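## Task

Leave the pill organiser resting flat on its base on the table with Tuesday's lid swung open to vertical or past it and every other lid clicked closed. The result must hold without the robot supporting anything; release and pull the grippers away at the end.

## Robot and tools

Robot: two arms, left_arm and right_arm, each with six joints and a two-finger parallel gripper. Bases in the scene frame: left_arm at (-0.012, +0.333, 0) m, right_arm at (-0.015, -0.276, 0) m, both facing roughly along +x. The arm names do not match sides of any picture.

Scene frame: origin on the table surface midway between the arms, +x out over the table, +z up, left_arm on the +y side. Each result prints, per arm, end_effector_position (metres) and end_effector_quat_wxyz in this frame. That point sits between the finger pads, about 1 cm short of the fingertips. Printed positions get less accurate at long reach. In each gripper's own axes, the fingers point along +z and close along y.

A motion row is always 14 numbers in [-1, 1], covering both arms even if one stays still: left_arm dx, dy, dz, rx, ry, rz, opening, then the same seven for right_arm. dx..rz are an offset in that gripper's own axes (not the scene frame), measured from the gripper pose in the most recent result that showed it (or, before any such result, and for later calls within the same reply, from where the robot is when the action begins). A value of 1.0 equals 0.6 m of translation or 180 degrees of rotation; rx, ry, rz form a single rotation vector. Opening is absolute, not an offset: +1 is fully open (0.094 m), -1 is closed. All-zero offsets are not a pause: they pull the arm back to its reference pose.

Tools:
- execute_actions {"actions": [...], "pictures": bool}. The list holds at most one item. Empty list: just returns the current state. {"rows": [[14 numbers], ...], "steps": n}: up to 15 rows and at most 15 steps (default 15, each 1/30 s); each row is one step and the final row repeats if rows run out. Every row is an offset from the same reference pose, not from the previous row. {"steps": n} alone (max 300) is a wait counted from the previous result, including thinking time. A refused call does nothing.
- move {"target": [14 numbers], "speed": m/s}: one row as above, the target offsets from the same reference. Both grippers travel straight lines that finish together, lasting 0.5 to 10 s; if more would be needed they halt after 10 s short of target. speed 0.002 to 0.5, default 0.25; rotation limited to twice that in rad/s. Openings are sent at the start. No obstacle avoidance, including the other arm. Result adds a "move:" line (done, off_target, moving, held, fault) plus any limits (paced = pose clipped; held = a check blocked steps, after which the arm may surge fast) and each gripper's distance from target. Faster contact strikes harder; aiming deeper beyond contact presses harder.
- wait {"seconds": 0 to 10}: lets the scene run with nothing new sent.
- zoom_image {"camera", "region": [x0, y0, x1, y1]}: enlarges part of the latest picture, at most 504x504 px, origin top-left. Cameras: cam_head_left and cam_head_right (672x504), cam_left_wrist and cam_right_wrist (504x504 fisheye). Calibration numbers were supplied and may be off by a couple of degrees and millimetres.
- read_manual: licence text only.
- finished_scene {"scene": number}: ends the current scene irreversibly and reports success; pass the current scene's number. Replying with no tool call ends everything.

Controller behaviour: each step, the command is clipped to within 70 mm and 16 degrees of the measured gripper pose, then followed by damped inverse kinematics that favours position over orientation. Big offsets may need several actions; afterwards the arm only continues to its last clipped pose. Arms usually stop a centimetre or more off target, mostly low, and can droop further with repeated zero offsets. To hold an arm steady, send the correction back to its desired pose in a reply's first call and zeros afterwards, raising the aim if it still sags. The simulation keeps running while you think. A "Hand target" line shows where each arm is currently being driven. "pose unreachable" and HELD mark steps the clearance check changed or blocked. Joint limits (rad): waist -2.618..3.054, shoulder 0..3.142, elbow 0..3.142, wrist pitch -1.571..1.571, wrist yaw -1.571..1.571, wrist roll -2.094..2.094.

Gripping: grip_measured uses the same scale as the opening command (per-arm bias up to about 1 mm). To hold something, command an opening below grip_measured, roughly 0.03 below for a firm hold, less for a gentle one. Pad force caps near 50-62 N, less on very thin parts.

Heat: holding loads warms motors. MOTOR HOT appears from 75 °C; at 90 °C that arm is stopped for 10 s; at 100 °C it goes limp and drops. Avoid long strained holds.

Avoid: arms colliding or pushing each other, knocking anything off the table, dropping or slamming objects, hard pushes. Objects may occasionally be nudged by outside disturbances. Finish with the organiser resting on its own, grippers opened and withdrawn.

Each tool is called after "Emit:" by a JSON object that holds its "fn" and its "kwargs", one argument or row to a line.

## Session

Emit:
{"fn": "execute_actions", "kwargs": {
  "actions": []
}}

Scene clock: 0.00 s of 4800.00 s.
left_arm: end_effector_position=(+0.2834, +0.1586, +0.1389) grip_measured=+1.000 end_effector_quat_wxyz=(+0.643, +0.294, +0.648, -0.284) | right_arm: end_effector_position=(-0.0081, +0.0648, +0.2352) grip_measured=+1.000 end_effector_quat_wxyz=(+0.075, +0.180, +0.801, +0.567)
Joint positions: left_arm=[-0.297  1.623  0.123  1.485  0.603  0.019  0.094] | right_arm=[ 1.753  0.989  0.697 -0.133  0.574  1.901  0.094]
Joint velocities: left_arm=[-0.002 -0.017  0.002  0.037  0.022 -0.081  0.   ] | right_arm=[-0.007  0.012  0.012  0.007  0.022 -0.007  0.   ]
Hand target (left_arm): +0.285, +0.158, +0.146; +0.653, +0.297, +0.638, -0.281
Hand target (right_arm): -0.007, +0.065, +0.245; +0.076, +0.182, +0.793, +0.576

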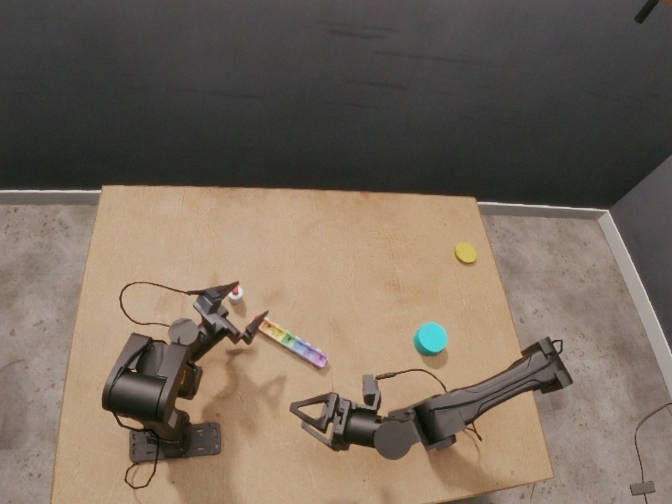

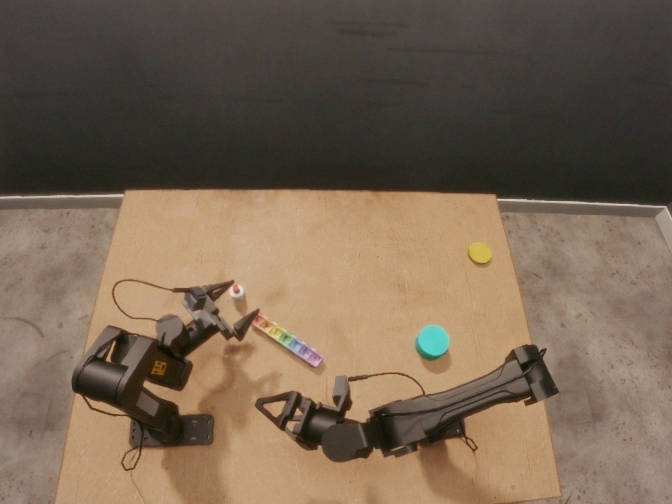

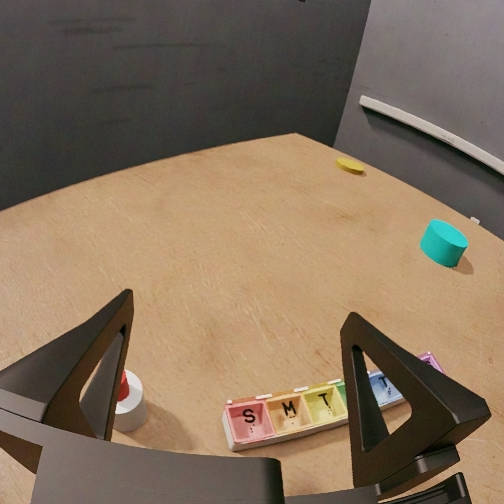

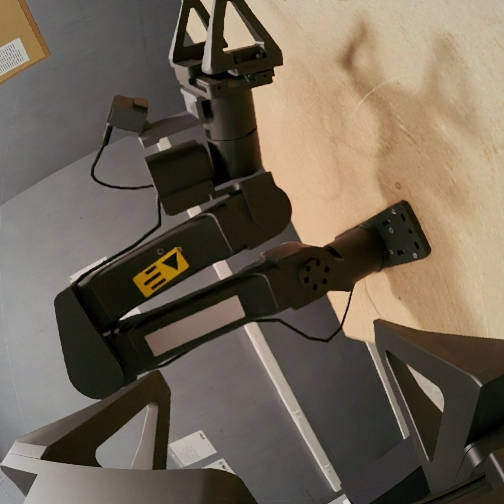

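Emit:
{"fn": "zoom_image", "kwargs": {
  "camera": "cam_head_right",
  "region": [220, 270, 360, 380]
}}

Emit:
{"fn": "zoom_image", "kwargs": {
  "camera": "cam_left_wrist",
  "region": [200, 330, 460, 470]
}}

Region (220, 270, 360, 380) of cam_head_right's 672x504 image, scaled by 3.600, with more detail than that image has; it fills the top 396 rows of this view, and the rest is white.

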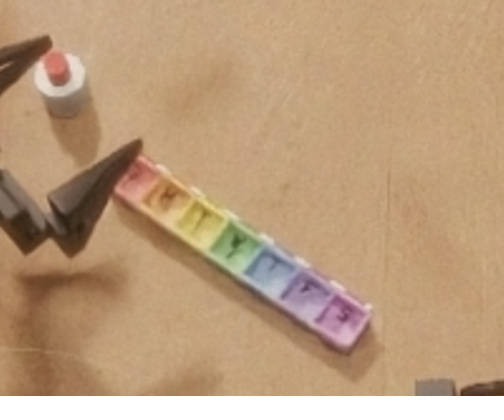

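Region (200, 330, 460, 470) of cam_left_wrist's 504x504 image, scaled by 1.938, with more detail than that image has; it fills the top 271 rows of this view, and the rest is white.

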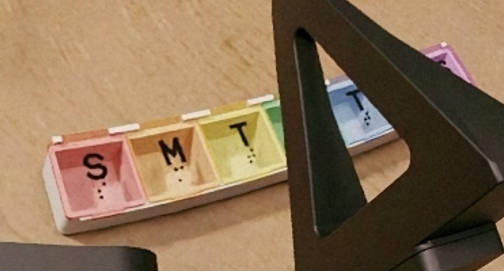

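Emit:
{"fn": "move", "kwargs": {
  "target": [0.065,-0.165,-0.110,-0.063,0.245,-0.030,1, -0.306,-0.207,0.019,0.166,0.040,-0.470,1],
  "speed": 0.3
}}

Scene clock: 102.13 s of 4800.00 s.
left_arm: end_effector_position=(+0.1593, +0.1457, +0.0894) grip_measured=+1.000 end_effector_quat_wxyz=(+0.352, +0.282, +0.885, -0.119) | right_arm: end_effector_position=(+0.1332, -0.0301, +0.0986) grip_measured=+1.000 end_effector_quat_wxyz=(+0.332, -0.420, +0.827, +0.170)
Joint positions: left_arm=[-1.075  0.821  0.419 -0.445 -0.259 -0.301  0.094] | right_arm=[ 1.004  0.972  0.499 -0.34   0.098  0.106  0.094]
Joint velocities: left_arm=[ 0.007 -0.012  0.027 -0.007 -0.037  0.007  0.   ] | right_arm=[-0.002 -0.002  0.017 -0.051  0.066 -0.051  0.   ]
Hand target (left_arm): +0.164, +0.139, +0.102; +0.363, +0.278, +0.881, -0.123
Hand target (right_arm): +0.136, -0.029, +0.098; +0.339, -0.420, +0.824, +0.172
Off the commanded pose (left_arm): 0.012 m, 2 deg.
Off the commanded pose (right_arm): 0.007 m, 1 deg.
After step 90, 95.87 s passed at rest.
move: off_target (left_arm)
camera_calibration (this result's frames):
cam_left_wrist: T_world_to_cam=[[-0.486123, -0.855859, 0.17661, 0.1837], [-0.872502, 0.463947, -0.153273, 0.119001], [0.0492425, -0.228602, -0.972274, 0.244226], [0, 0, 0, 1]] pos_world=[0.181103, 0.157842, 0.223251]
cam_right_wrist: T_world_to_cam=[[0.661729, -0.722721, -0.199473, -0.085891], [-0.730104, -0.560672, -0.390635, 0.166878], [0.170482, 0.40413, -0.898674, 0.194924], [0, 0, 0, 1]] pos_world=[0.145444, -0.0472859, 0.223228]

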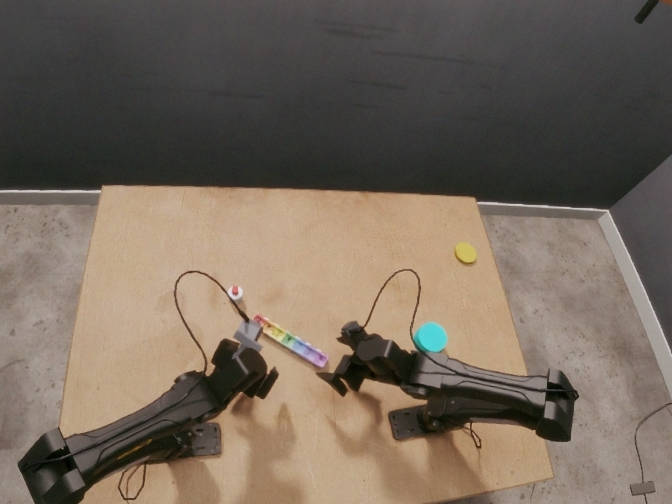

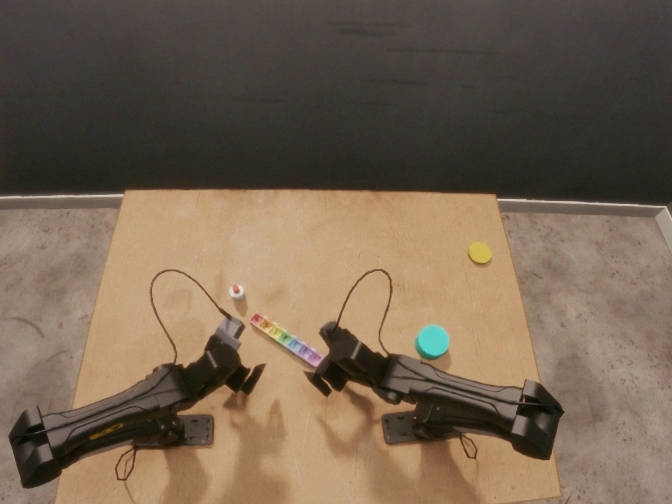

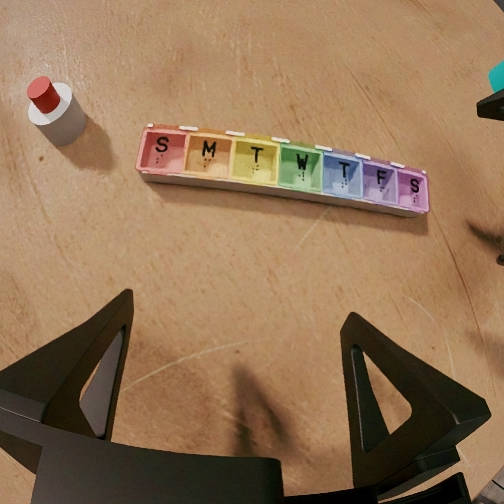

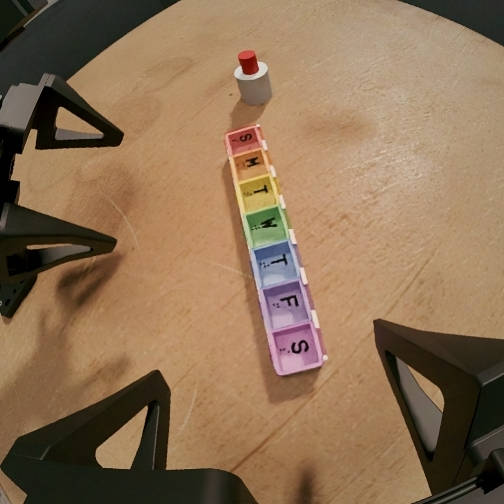

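Emit:
{"fn": "zoom_image", "kwargs": {
  "camera": "cam_left_wrist",
  "region": [120, 110, 450, 230]
}}

Emit:
{"fn": "zoom_image", "kwargs": {
  "camera": "cam_right_wrist",
  "region": [200, 110, 360, 390]
}}

Region (120, 110, 450, 230) of cam_left_wrist's 504x504 image, scaled by 1.527, with more detail than that image has; it fills the top 183 rows of this view, and the rest is white.

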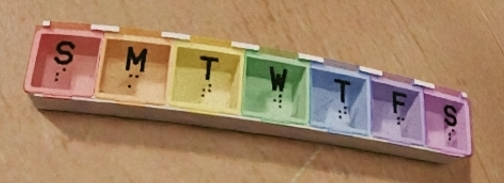

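Region (200, 110, 360, 390) of cam_right_wrist's 504x504 image, scaled by 1.800, with more detail than that image has; it fills the left 288 columns of this view, and the rest is white.

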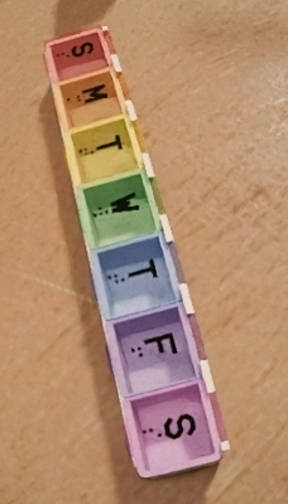

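Emit:
{"fn": "zoom_image", "kwargs": {
  "camera": "cam_left_wrist",
  "region": [190, 130, 330, 210]
}}

Region (190, 130, 330, 210) of cam_left_wrist's 504x504 image, scaled by 3.600, with more detail than that image has; it fills the top 288 rows of this view, and the rest is white.

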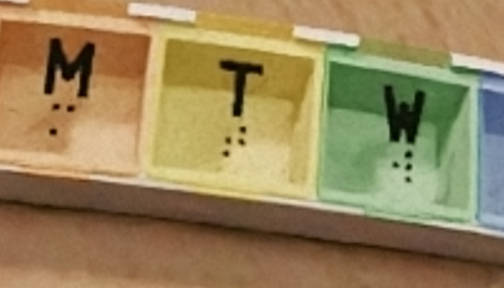

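Emit:
{"fn": "move", "kwargs": {
  "target": [-0.030,0.005,0.026,0.071,-0.072,-0.493,1, -0.015,-0.019,0.127,0,0.0556,0,1],
  "speed": 0.2
}}

Scene clock: 202.13 s of 4800.00 s.
left_arm: end_effector_position=(+0.1802, +0.1341, +0.0936) grip_measured=+1.000 end_effector_quat_wxyz=(+0.220, -0.394, +0.771, -0.449) | right_arm: end_effector_position=(+0.1636, -0.0062, +0.0356) grip_measured=+1.000 end_effector_quat_wxyz=(+0.231, -0.439, +0.861, +0.113)
Joint positions: left_arm=[-1.066  0.755  0.194  0.007 -0.314 -1.777  0.094] | right_arm=[ 0.923  1.433  0.658 -0.277  0.039  0.051  0.094]
Joint velocities: left_arm=[-0.007  0.007 -0.012 -0.007 -0.081 -0.007  0.   ] | right_arm=[-0.012 -0.007 -0.012  0.037 -0.081  0.037  0.   ]
Hand target (left_arm): +0.180, +0.135, +0.091; +0.225, -0.393, +0.772, -0.447
Hand target (right_arm): +0.175, +0.010, +0.054; +0.258, -0.434, +0.853, +0.132
Off the commanded pose (left_arm): 0.003 m, 1 deg.
Off the commanded pose (right_arm): 0.026 m, 4 deg.
After step 90, 92.50 s passed at rest.
move: off_target (right_arm)
camera_calibration (this result's frames):
cam_left_wrist: T_world_to_cam=[[0.48227, -0.105036, 0.869703, -0.156818], [-0.820362, -0.402388, 0.406312, 0.197713], [0.307281, -0.909424, -0.280227, 0.224623], [0, 0, 0, 1]] pos_world=[0.168803, 0.267364, 0.118997]
cam_right_wrist: T_world_to_cam=[[0.637719, -0.758086, -0.136455, -0.0998181], [-0.769041, -0.61663, -0.168355, 0.175908], [0.0434858, 0.212303, -0.976236, 0.145854], [0, 0, 0, 1]] pos_world=[0.192594, 0.00183443, 0.158383]

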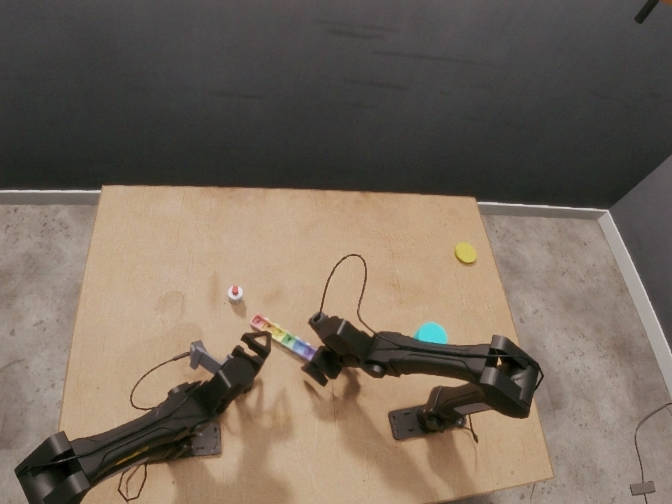

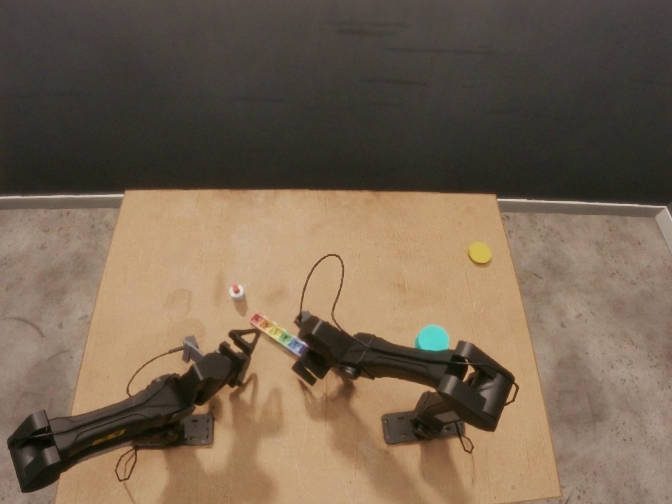

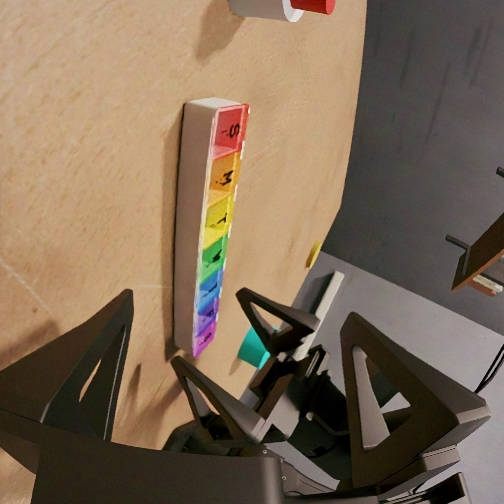

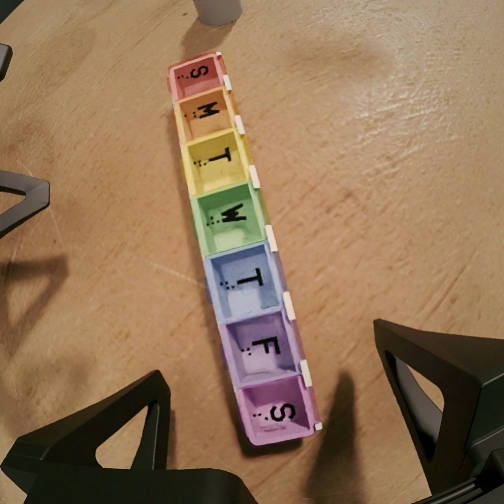

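Emit:
{"fn": "zoom_image", "kwargs": {
  "camera": "cam_left_wrist",
  "region": [150, 90, 290, 290]
}}

Region (150, 90, 290, 290) of cam_left_wrist's 504x504 image, scaled by 2.520, with more detail than that image has; it fills the left 353 columns of this view, and the rest is white.

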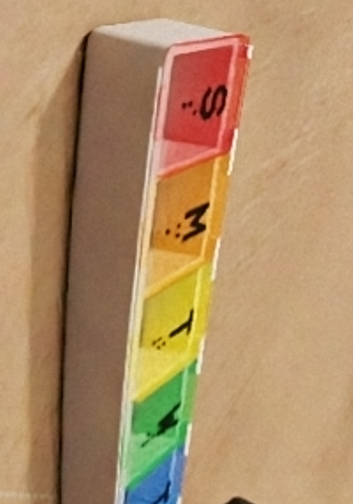

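Emit:
{"fn": "move", "kwargs": {
  "target": [0,0,0,0,0,0,1, -0.027,-0.002,0.025,0,-0.02,0,1],
  "speed": 0.08
}}

Scene clock: 224.47 s of 4800.00 s.
left_arm: end_effector_position=(+0.1799, +0.1336, +0.0936) grip_measured=+1.000 end_effector_quat_wxyz=(+0.217, -0.396, +0.771, -0.450) | right_arm: end_effector_position=(+0.1718, +0.0067, +0.0281) grip_measured=+1.000 end_effector_quat_wxyz=(+0.245, -0.438, +0.857, +0.121)
Joint positions: left_arm=[-1.066  0.755  0.194  0.007 -0.311 -1.783  0.094] | right_arm=[ 0.923  1.497  0.658 -0.18   0.039  0.049  0.094]
Joint velocities: left_arm=[-0.017 -0.002  0.002 -0.007  0.022  0.066  0.   ] | right_arm=[-0.007  0.017 -0.012  0.022 -0.095 -0.037  0.   ]
Hand target (left_arm): +0.180, +0.134, +0.094; +0.220, -0.394, +0.771, -0.448
Hand target (right_arm): +0.177, +0.010, +0.031; +0.257, -0.435, +0.854, +0.126
Off the commanded pose (left_arm): 0.001 m, 0 deg.
Off the commanded pose (right_arm): 0.007 m, 2 deg.
After step 90, 18.37 s passed at rest.
move: done
camera_calibration (this result's frames):
cam_left_wrist: T_world_to_cam=[[0.485711, -0.100158, 0.868362, -0.157923], [-0.818646, -0.400378, 0.411723, 0.196155], [0.306436, -0.91086, -0.276462, 0.224294], [0, 0, 0, 1]] pos_world=[0.168554, 0.267019, 0.118382]
cam_right_wrist: T_world_to_cam=[[0.641906, -0.75289, -0.145302, -0.0967838], [-0.764298, -0.612989, -0.20023, 0.18903], [0.0616823, 0.239583, -0.968914, 0.131923], [0, 0, 0, 1]] pos_world=[0.198464, 0.0113989, 0.151609]

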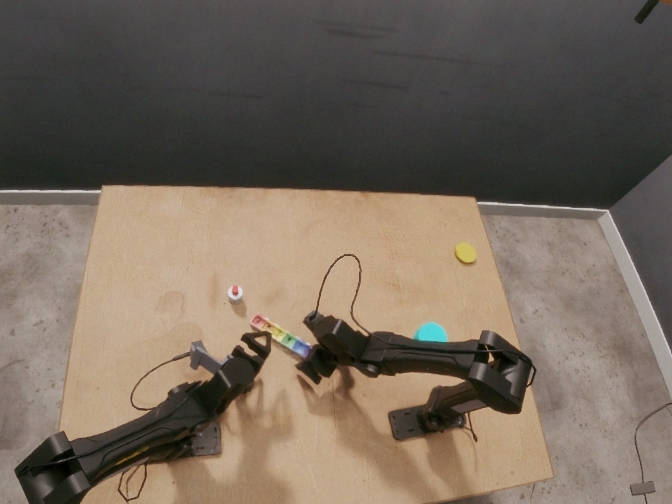

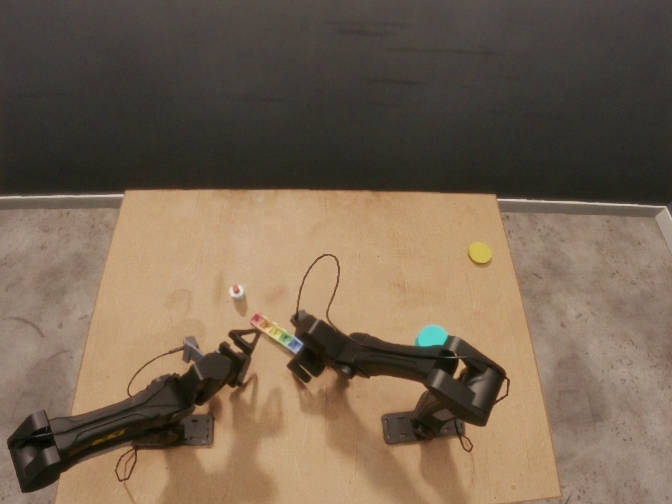

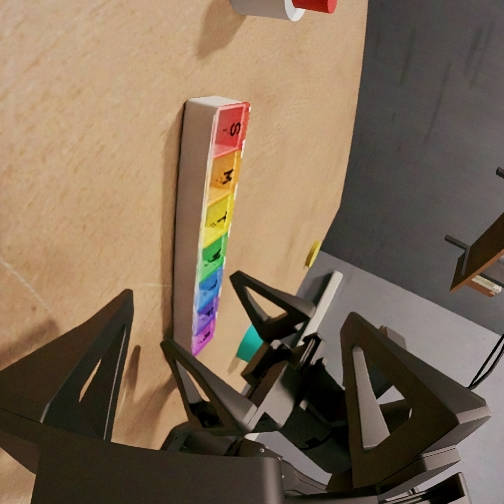

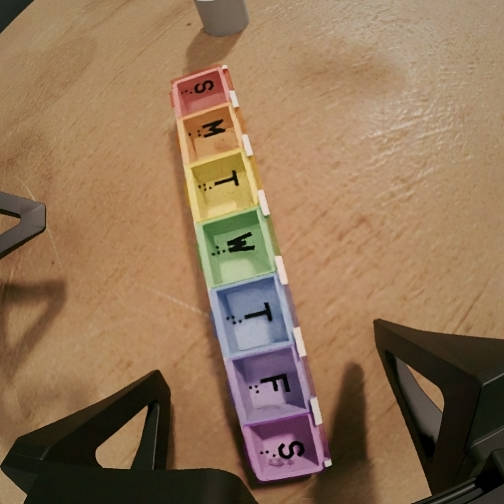

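Emit:
{"fn": "move", "kwargs": {
  "target": [0,0,0,0,0,0,1, -0.008,-0.005,0.021,0,-0.01,0,1],
  "speed": 0.05
}}

Scene clock: 233.43 s of 4800.00 s.
left_arm: end_effector_position=(+0.1796, +0.1332, +0.0935) grip_measured=+1.000 end_effector_quat_wxyz=(+0.215, -0.397, +0.770, -0.451) | right_arm: end_effector_position=(+0.1777, +0.0127, +0.0204) grip_measured=+1.000 end_effector_quat_wxyz=(+0.251, -0.437, +0.855, +0.122)
Joint positions: left_arm=[-1.066  0.755  0.194  0.007 -0.308 -1.787  0.094] | right_arm=[ 0.918  1.546  0.658 -0.119  0.039  0.043  0.094]
Joint velocities: left_arm=[-0.002 -0.012 -0.002 -0.007 -0.022  0.037  0.   ] | right_arm=[ 0.002 -0.007 -0.007  0.022  0.007 -0.022  0.   ]
Hand target (left_arm): +0.180, +0.134, +0.094; +0.217, -0.396, +0.771, -0.450
Hand target (right_arm): +0.180, +0.014, +0.020; +0.258, -0.435, +0.853, +0.127
Off the commanded pose (left_arm): 0.001 m, 0 deg.
Off the commanded pose (right_arm): 0.003 m, 1 deg.
After step 90, 5.03 s passed at rest.
move: done
camera_calibration (this result's frames):
cam_left_wrist: T_world_to_cam=[[0.489127, -0.0964997, 0.866858, -0.158671], [-0.817054, -0.398518, 0.416662, 0.194739], [0.30525, -0.91207, -0.273771, 0.224143], [0, 0, 0, 1]] pos_world=[0.168303, 0.26673, 0.117768]
cam_right_wrist: T_world_to_cam=[[0.643136, -0.751728, -0.14588, -0.0973725], [-0.762506, -0.611161, -0.212287, 0.195551], [0.0704257, 0.247764, -0.966257, 0.12089], [0, 0, 0, 1]] pos_world=[0.203219, 0.0163633, 0.14412]

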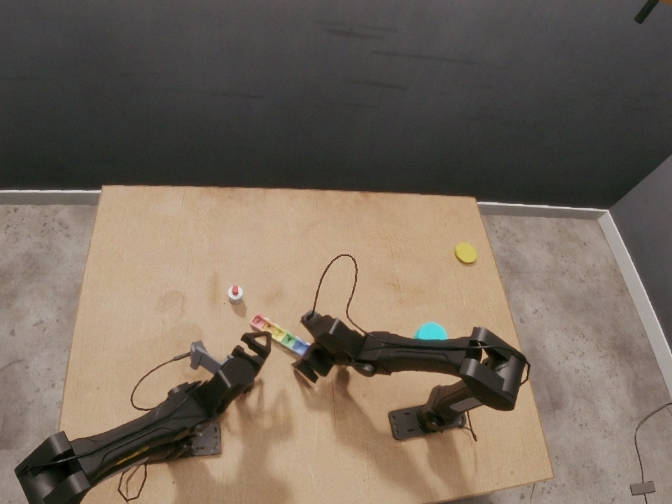

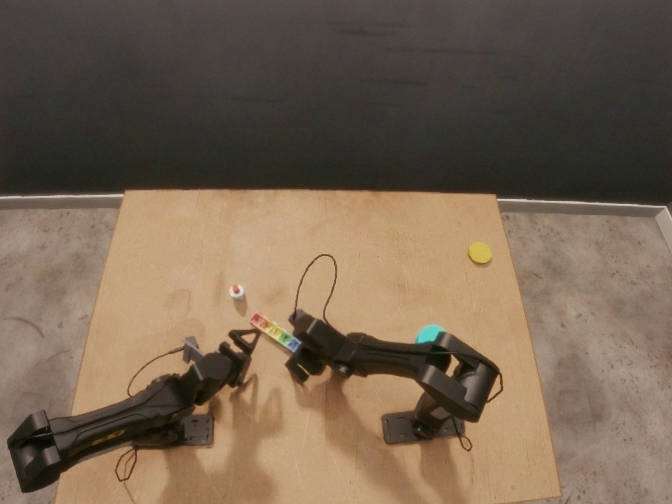

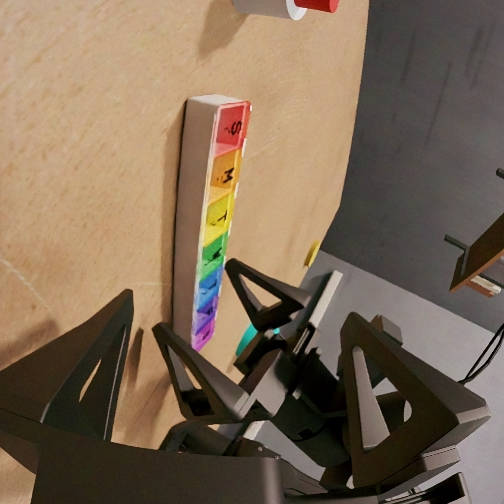

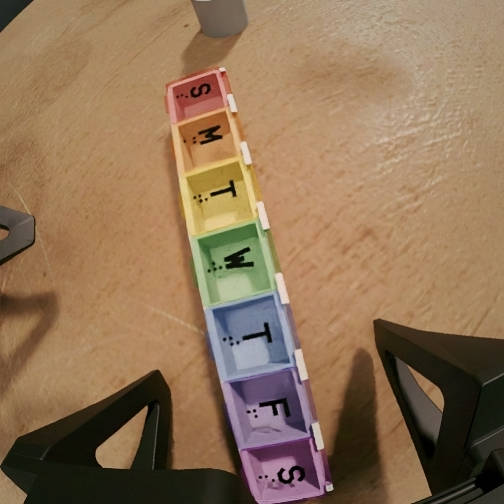

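Emit:
{"fn": "execute_actions", "kwargs": {
  "actions": [
    {"rows":[[0,0,0,0,0,0,1, 0,0,0,0,0,0,-0.2],[0,0,0,0,0,0,1, 0,0,0,0,0,0,-0.2],[0,0,0,0,0,0,1, 0,0,0,0,0,0,-0.2],[0,0,0,0,0,0,1, 0,0,0,0,0,0,-0.2],[0,0,0,0,0,0,1, 0,0,0,0,0,0,-0.2],[0,0,0,0,0,0,1, 0,0,0,0,0,0,-0.2],[0,0,0,0,0,0,1, 0,0,0,0,0,0,-0.2],[0,0,0,0,0,0,1, 0,0,0,0,0,0,-0.2],[0,0,0,0,0,0,1, 0,0,0,0,0,0,-0.3],[0,0,0,0,0,0,1, 0,0,0,0,0,0,-0.35],[0,0,0,0,0,0,1, 0,0,0,0,0,0,-0.45]],"steps":15}
  ]
}}

Scene clock: 239.17 s of 4800.00 s.
left_arm: end_effector_position=(+0.1792, +0.1328, +0.0935) grip_measured=+1.000 end_effector_quat_wxyz=(+0.212, -0.398, +0.770, -0.452) | right_arm: end_effector_position=(+0.1778, +0.0130, +0.0206) grip_measured=-0.307 end_effector_quat_wxyz=(+0.251, -0.437, +0.855, +0.123)
Joint positions: left_arm=[-1.066  0.755  0.194  0.007 -0.304 -1.792  0.094] | right_arm=[ 0.918  1.546  0.658 -0.117  0.039  0.043  0.033]
Joint velocities: left_arm=[-0.007 -0.007 -0.007 -0.007 -0.022  0.051  0.   ] | right_arm=[-0.012 -0.002  0.007 -0.066 -0.022 -0.007 -0.001]
Hand target (left_arm): +0.180, +0.133, +0.094; +0.215, -0.397, +0.770, -0.451
Hand target (right_arm): +0.178, +0.013, +0.020; +0.251, -0.437, +0.855, +0.122
Off the commanded pose (left_arm): 0.001 m, 0 deg.
Off the commanded pose (right_arm): 0.000 m, 0 deg.
Steps of this call (steps 1 to 90: nothing new was sent; then 2.23 s passed at rest; steps 91 to 105: all 15 steps of this action). Readings (end_effector_position):
91: left_arm (+0.1795, +0.1332, +0.0935) | right_arm (+0.1778, +0.0130, +0.0206)
92: left_arm (+0.1795, +0.1331, +0.0935) | right_arm (+0.1778, +0.0130, +0.0206)
94: left_arm (+0.1794, +0.1330, +0.0935) | right_arm (+0.1778, +0.0130, +0.0206)
98: left_arm (+0.1793, +0.1329, +0.0935) | right_arm (+0.1778, +0.0130, +0.0206)
105: the state above
camera_calibration (this result's frames):
cam_left_wrist: T_world_to_cam=[[0.492356, -0.0931768, 0.865392, -0.159339], [-0.815597, -0.396596, 0.421323, 0.193368], [0.303954, -0.913252, -0.271261, 0.224026], [0, 0, 0, 1]] pos_world=[0.168069, 0.266434, 0.117189]
cam_right_wrist: T_world_to_cam=[[0.643257, -0.75154, -0.146314, -0.0972668], [-0.762331, -0.610888, -0.2137, 0.195885], [0.0712234, 0.249004, -0.96588, 0.120842], [0, 0, 0, 1]] pos_world=[0.20329, 0.0164739, 0.144348]

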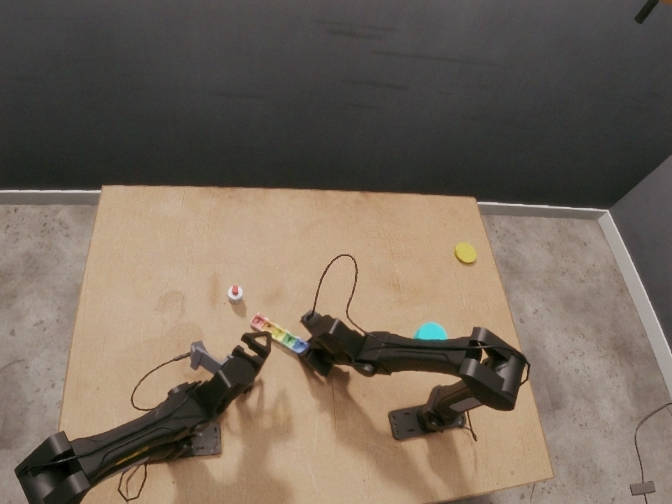

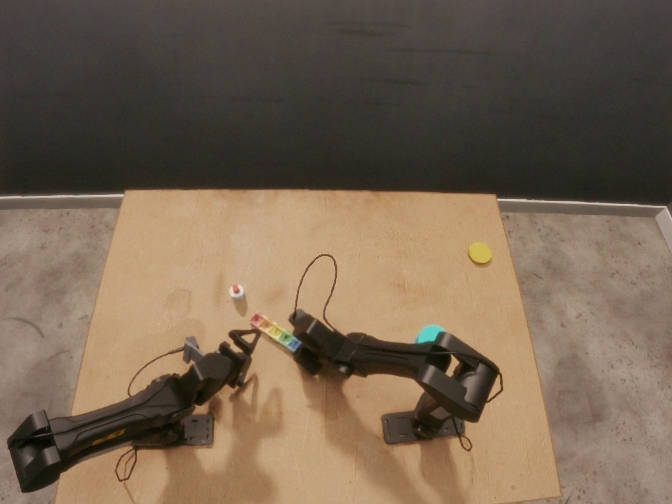

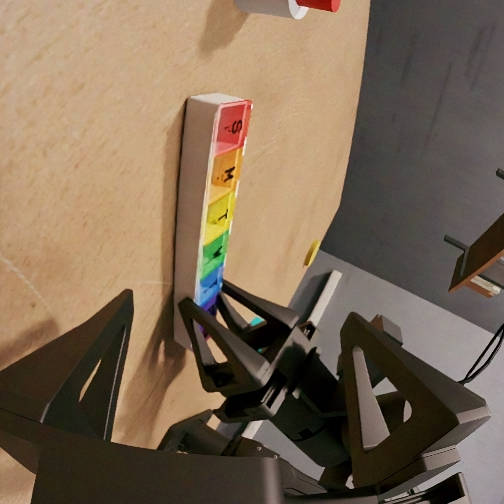

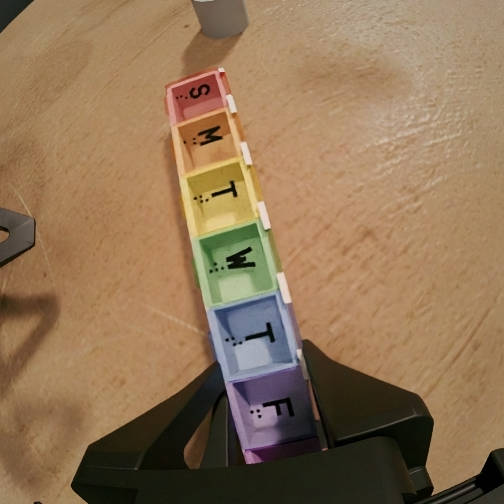

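Emit:
{"fn": "zoom_image", "kwargs": {
  "camera": "cam_left_wrist",
  "region": [150, 180, 310, 400]
}}

Emit:
{"fn": "execute_actions", "kwargs": {
  "actions": [],
  "pictures": false
}}

Region (150, 180, 310, 400) of cam_left_wrist's 504x504 image, scaled by 2.291, with more detail than that image has; it fills the left 367 columns of this view, and the rest is white.

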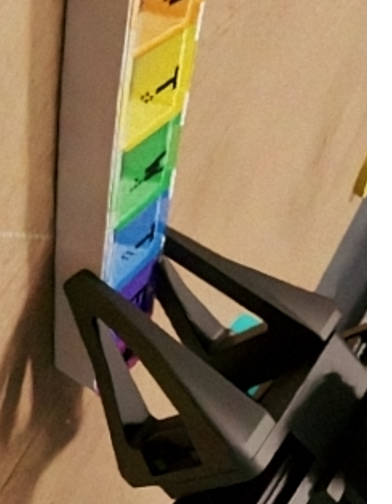

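Scene clock: 241.63 s of 4800.00 s.
left_arm: end_effector_position=(+0.1792, +0.1328, +0.0935) grip_measured=+1.000 end_effector_quat_wxyz=(+0.212, -0.398, +0.770, -0.452) | right_arm: end_effector_position=(+0.1778, +0.0130, +0.0206) grip_measured=-0.307 end_effector_quat_wxyz=(+0.251, -0.437, +0.855, +0.123)
Joint positions: left_arm=[-1.066  0.755  0.194  0.007 -0.304 -1.792  0.094] | right_arm=[ 0.918  1.546  0.658 -0.117  0.039  0.043  0.033]
Joint velocities: left_arm=[ 0.007 -0.007 -0.007 -0.007 -0.007 -0.051  0.   ] | right_arm=[-0.012 -0.007 -0.002 -0.066  0.037 -0.022  0.001]
Hand target (left_arm): +0.180, +0.133, +0.094; +0.215, -0.397, +0.770, -0.451
Hand target (right_arm): +0.178, +0.013, +0.020; +0.251, -0.437, +0.855, +0.122
Off the commanded pose (left_arm): 0.001 m, 0 deg.
Off the commanded pose (right_arm): 0.000 m, 0 deg.
Steps of this call (steps 1 to 74: nothing new was sent). Readings (end_effector_position):
1: left_arm (+0.1792, +0.1328, +0.0935) | right_arm (+0.1778, +0.0130, +0.0206)
2: left_arm (+0.1792, +0.1328, +0.0935) | right_arm (+0.1778, +0.0130, +0.0206)
4: left_arm (+0.1792, +0.1328, +0.0935) | right_arm (+0.1778, +0.0130, +0.0206)
8: left_arm (+0.1792, +0.1328, +0.0935) | right_arm (+0.1778, +0.0130, +0.0206)
74: the state above

Emit:
{"fn": "move", "kwargs": {
  "target": [0.001,0.023,0.121,0,0,0,0.064, 0,0,0,0,0,0,-0.36],
  "speed": 0.1
}}

Scene clock: 263.30 s of 4800.00 s.
left_arm: end_effector_position=(+0.2204, +0.0972, +0.0425) grip_measured=+0.065 end_effector_quat_wxyz=(+0.206, -0.400, +0.770, -0.452) | right_arm: end_effector_position=(+0.1778, +0.0130, +0.0206) grip_measured=-0.307 end_effector_quat_wxyz=(+0.251, -0.437, +0.855, +0.123)
Joint positions: left_arm=[-0.969  1.422  0.194  0.684 -0.211 -1.747  0.05 ] | right_arm=[ 0.918  1.546  0.658 -0.117  0.039  0.043  0.033]
Joint velocities: left_arm=[ 0.017  0.002 -0.012  0.037  0.022  0.066 -0.001] | right_arm=[-0.002  0.002  0.002 -0.007 -0.037 -0.022  0.   ]
Hand target (left_arm): +0.224, +0.098, +0.042; +0.213, -0.398, +0.770, -0.451
Hand target (right_arm): +0.178, +0.013, +0.021; +0.251, -0.437, +0.855, +0.123
Off the commanded pose (left_arm): 0.004 m, 1 deg.
Off the commanded pose (right_arm): 0.000 m, 0 deg.
After step 90, 17.17 s passed at rest.
move: done
camera_calibration (this result's frames):
cam_left_wrist: T_world_to_cam=[[0.501002, -0.0905061, 0.860701, -0.140794], [-0.812805, -0.390764, 0.432032, 0.232722], [0.29723, -0.91603, -0.269338, 0.166816], [0, 0, 0, 1]] pos_world=[0.210112, 0.231006, 0.0655682]
cam_right_wrist: T_world_to_cam=[[0.643257, -0.75154, -0.146314, -0.0972668], [-0.762331, -0.610888, -0.2137, 0.195885], [0.0712234, 0.249004, -0.96588, 0.120842], [0, 0, 0, 1]] pos_world=[0.20329, 0.0164739, 0.144348]

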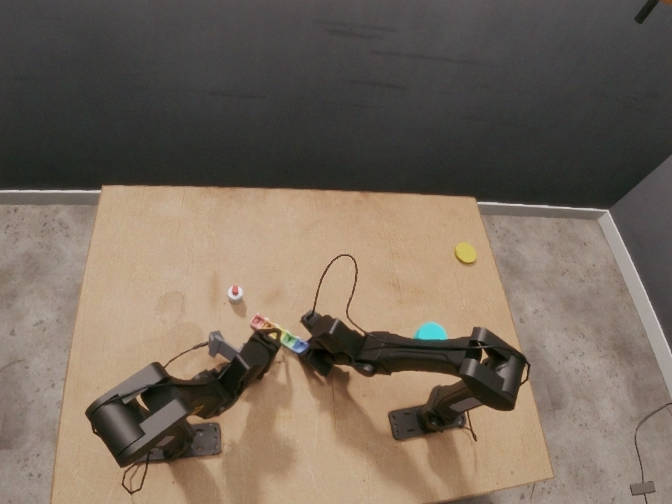

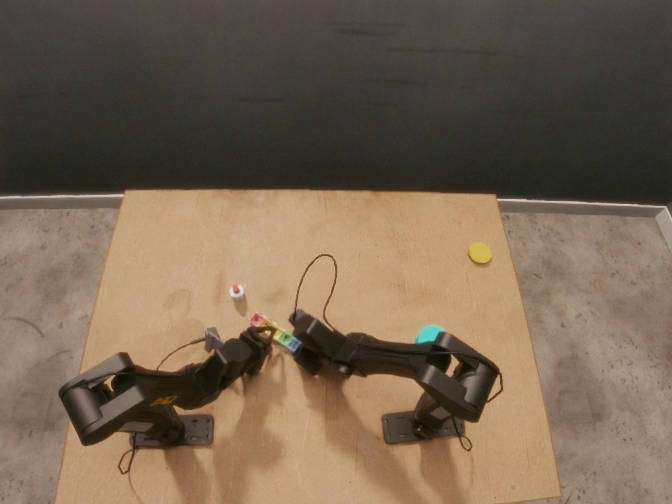

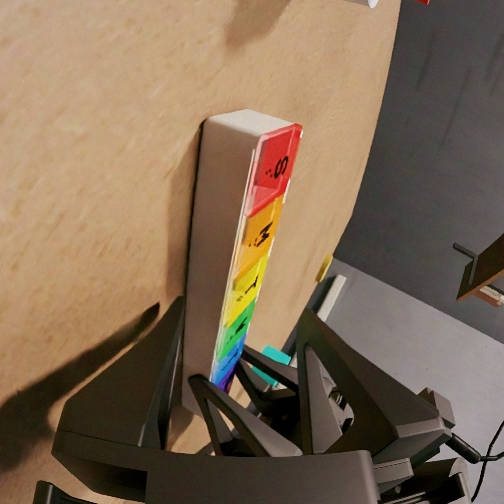

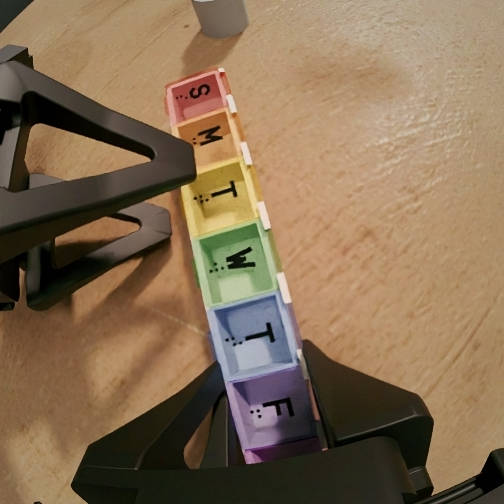

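Emit:
{"fn": "zoom_image", "kwargs": {
  "camera": "cam_right_wrist",
  "region": [110, 120, 290, 290]
}}

Emit:
{"fn": "zoom_image", "kwargs": {
  "camera": "cam_left_wrist",
  "region": [150, 200, 330, 400]
}}

Region (110, 120, 290, 290) of cam_right_wrist's 504x504 image, scaled by 2.800, with more detail than that image has.

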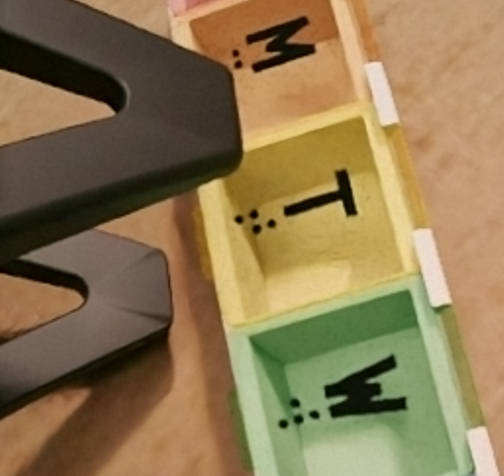

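Region (150, 200, 330, 400) of cam_left_wrist's 504x504 image, scaled by 2.520, with more detail than that image has; it fills the left 454 columns of this view, and the rest is white.

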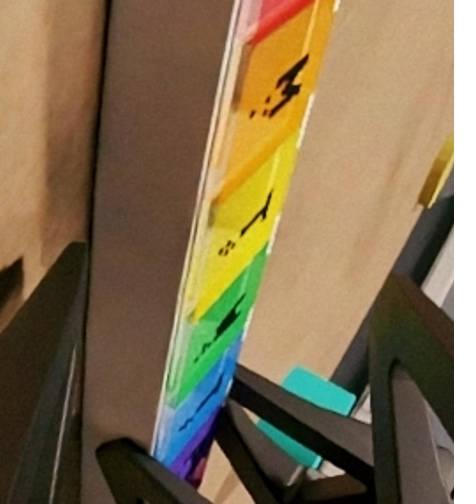

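Emit:
{"fn": "move", "kwargs": {
  "target": [-0.005,-0.006,0.0175,0,0,0,0.064, 0,0,0,0,0,0,-0.36],
  "speed": 0.02
}}

Scene clock: 276.57 s of 4800.00 s.
left_arm: end_effector_position=(+0.2227, +0.0981, +0.0356) grip_measured=+0.065 end_effector_quat_wxyz=(+0.200, -0.402, +0.773, -0.448) | right_arm: end_effector_position=(+0.1778, +0.0130, +0.0206) grip_measured=-0.307 end_effector_quat_wxyz=(+0.251, -0.437, +0.855, +0.123)
Joint positions: left_arm=[-0.948  1.463  0.194  0.715 -0.186 -1.745  0.05 ] | right_arm=[ 0.918  1.546  0.658 -0.117  0.039  0.043  0.033]
Joint velocities: left_arm=[-0.007 -0.002 -0.007  0.007 -0.081  0.007  0.   ] | right_arm=[-0.017  0.002 -0.002  0.066 -0.022  0.022 -0.   ]
Hand target (left_arm): +0.231, +0.093, +0.040; +0.207, -0.399, +0.770, -0.452
Hand target (right_arm): +0.178, +0.013, +0.021; +0.251, -0.437, +0.855, +0.123
Off the commanded pose (left_arm): 0.011 m, 1 deg.
Off the commanded pose (right_arm): 0.000 m, 0 deg.
After step 90, 9.47 s passed at rest.
move: off_target (left_arm)
camera_calibration (this result's frames):
cam_left_wrist: T_world_to_cam=[[0.514388, -0.0930825, 0.852491, -0.138335], [-0.806771, -0.38955, 0.444266, 0.235977], [0.290735, -0.916289, -0.275476, 0.166833], [0, 0, 0, 1]] pos_world=[0.213033, 0.231916, 0.0590518]
cam_right_wrist: T_world_to_cam=[[0.643257, -0.75154, -0.146314, -0.0972668], [-0.762331, -0.610888, -0.2137, 0.195885], [0.0712234, 0.249004, -0.96588, 0.120842], [0, 0, 0, 1]] pos_world=[0.20329, 0.0164739, 0.144348]

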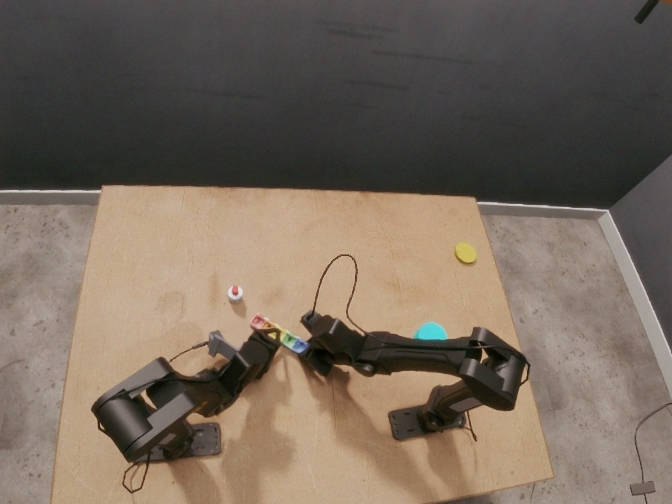

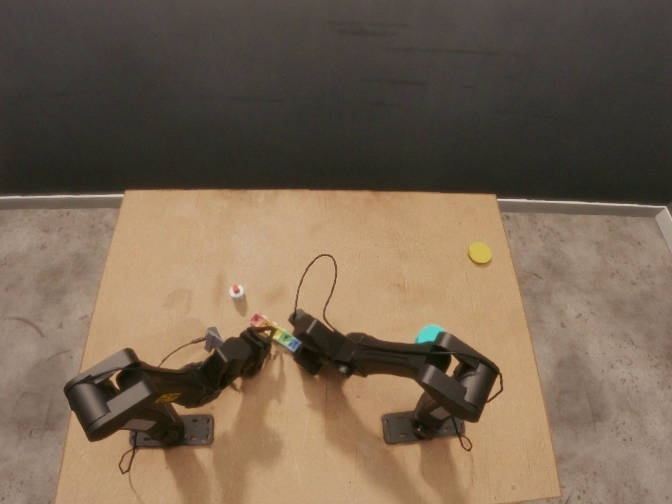

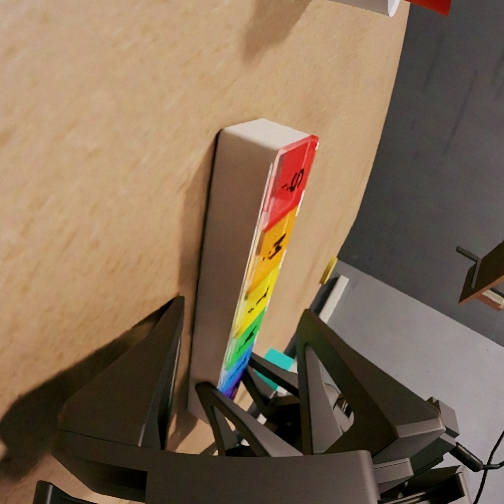

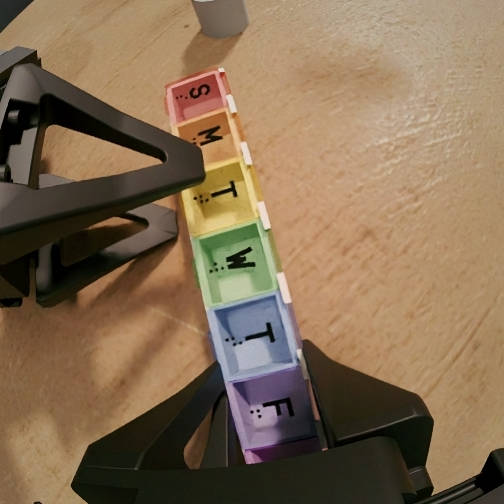

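Emit:
{"fn": "move", "kwargs": {
  "target": [0,-0.027,0.017,0,0,0,0.064, 0,0,0,0,0,0,-0.36],
  "speed": 0.03
}}

Scene clock: 281.37 s of 4800.00 s.
left_arm: end_effector_position=(+0.2289, +0.0922, +0.0398) grip_measured=+0.065 end_effector_quat_wxyz=(+0.194, -0.404, +0.774, -0.448) | right_arm: end_effector_position=(+0.1778, +0.0130, +0.0206) grip_measured=-0.307 end_effector_quat_wxyz=(+0.251, -0.437, +0.855, +0.123)
Joint positions: left_arm=[-0.934  1.464  0.236  0.668 -0.166 -1.746  0.05 ] | right_arm=[ 0.918  1.546  0.658 -0.117  0.039  0.043  0.033]
Joint velocities: left_arm=[-0.002 -0.002  0.017 -0.066 -0.022  0.007  0.001] | right_arm=[-0.007 -0.017  0.002 -0.125  0.022  0.007  0.   ]
Hand target (left_arm): +0.237, +0.089, +0.044; +0.200, -0.402, +0.773, -0.449
Hand target (right_arm): +0.178, +0.013, +0.021; +0.251, -0.437, +0.855, +0.123
Off the commanded pose (left_arm): 0.010 m, 1 deg.
Off the commanded pose (right_arm): 0.000 m, 0 deg.
After step 90, 0.90 s passed at rest.
move: done
camera_calibration (this result's frames):
cam_left_wrist: T_world_to_cam=[[0.524149, -0.0917039, 0.846675, -0.147836], [-0.802629, -0.385553, 0.455122, 0.23506], [0.284701, -0.918117, -0.275691, 0.162334], [0, 0, 0, 1]] pos_world=[0.219937, 0.226112, 0.0629419]
cam_right_wrist: T_world_to_cam=[[0.643257, -0.75154, -0.146314, -0.0972668], [-0.762331, -0.610888, -0.2137, 0.195885], [0.0712234, 0.249004, -0.96588, 0.120842], [0, 0, 0, 1]] pos_world=[0.20329, 0.0164739, 0.144348]

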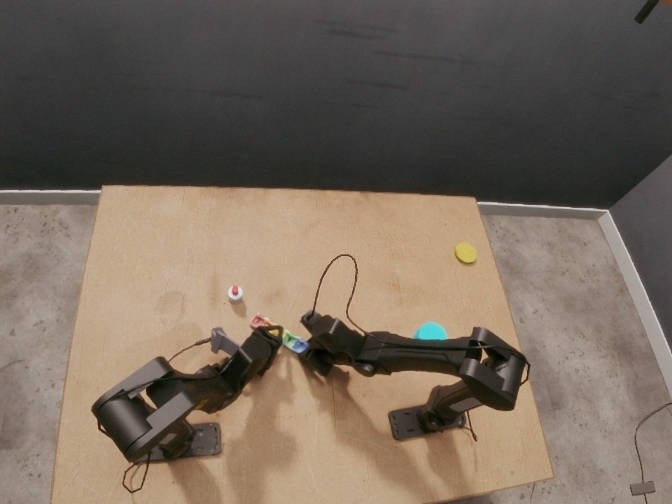

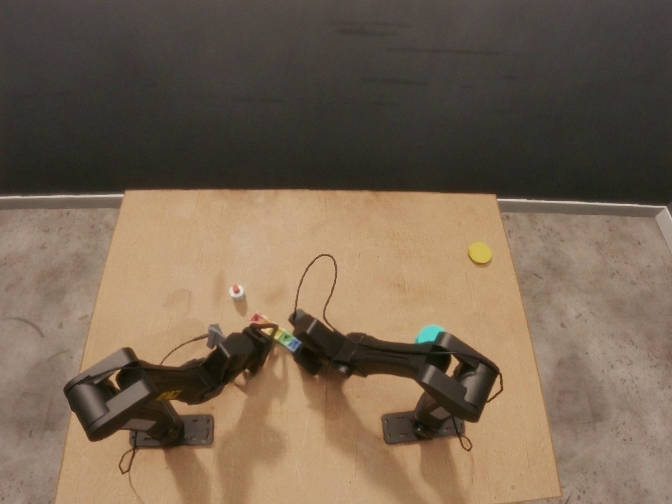

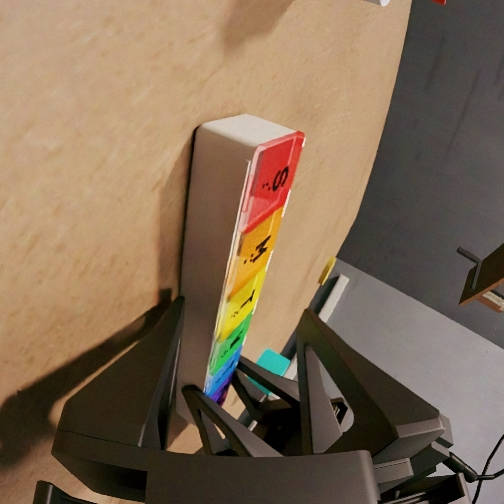

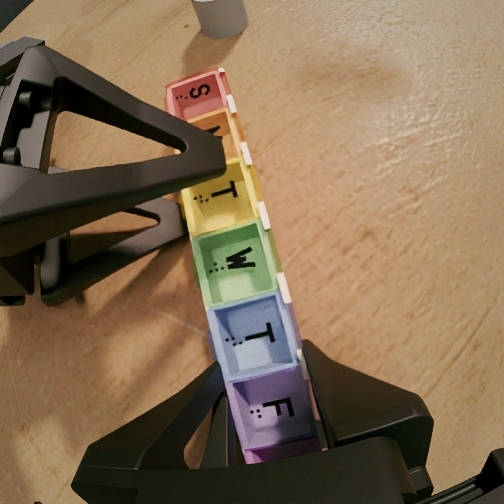

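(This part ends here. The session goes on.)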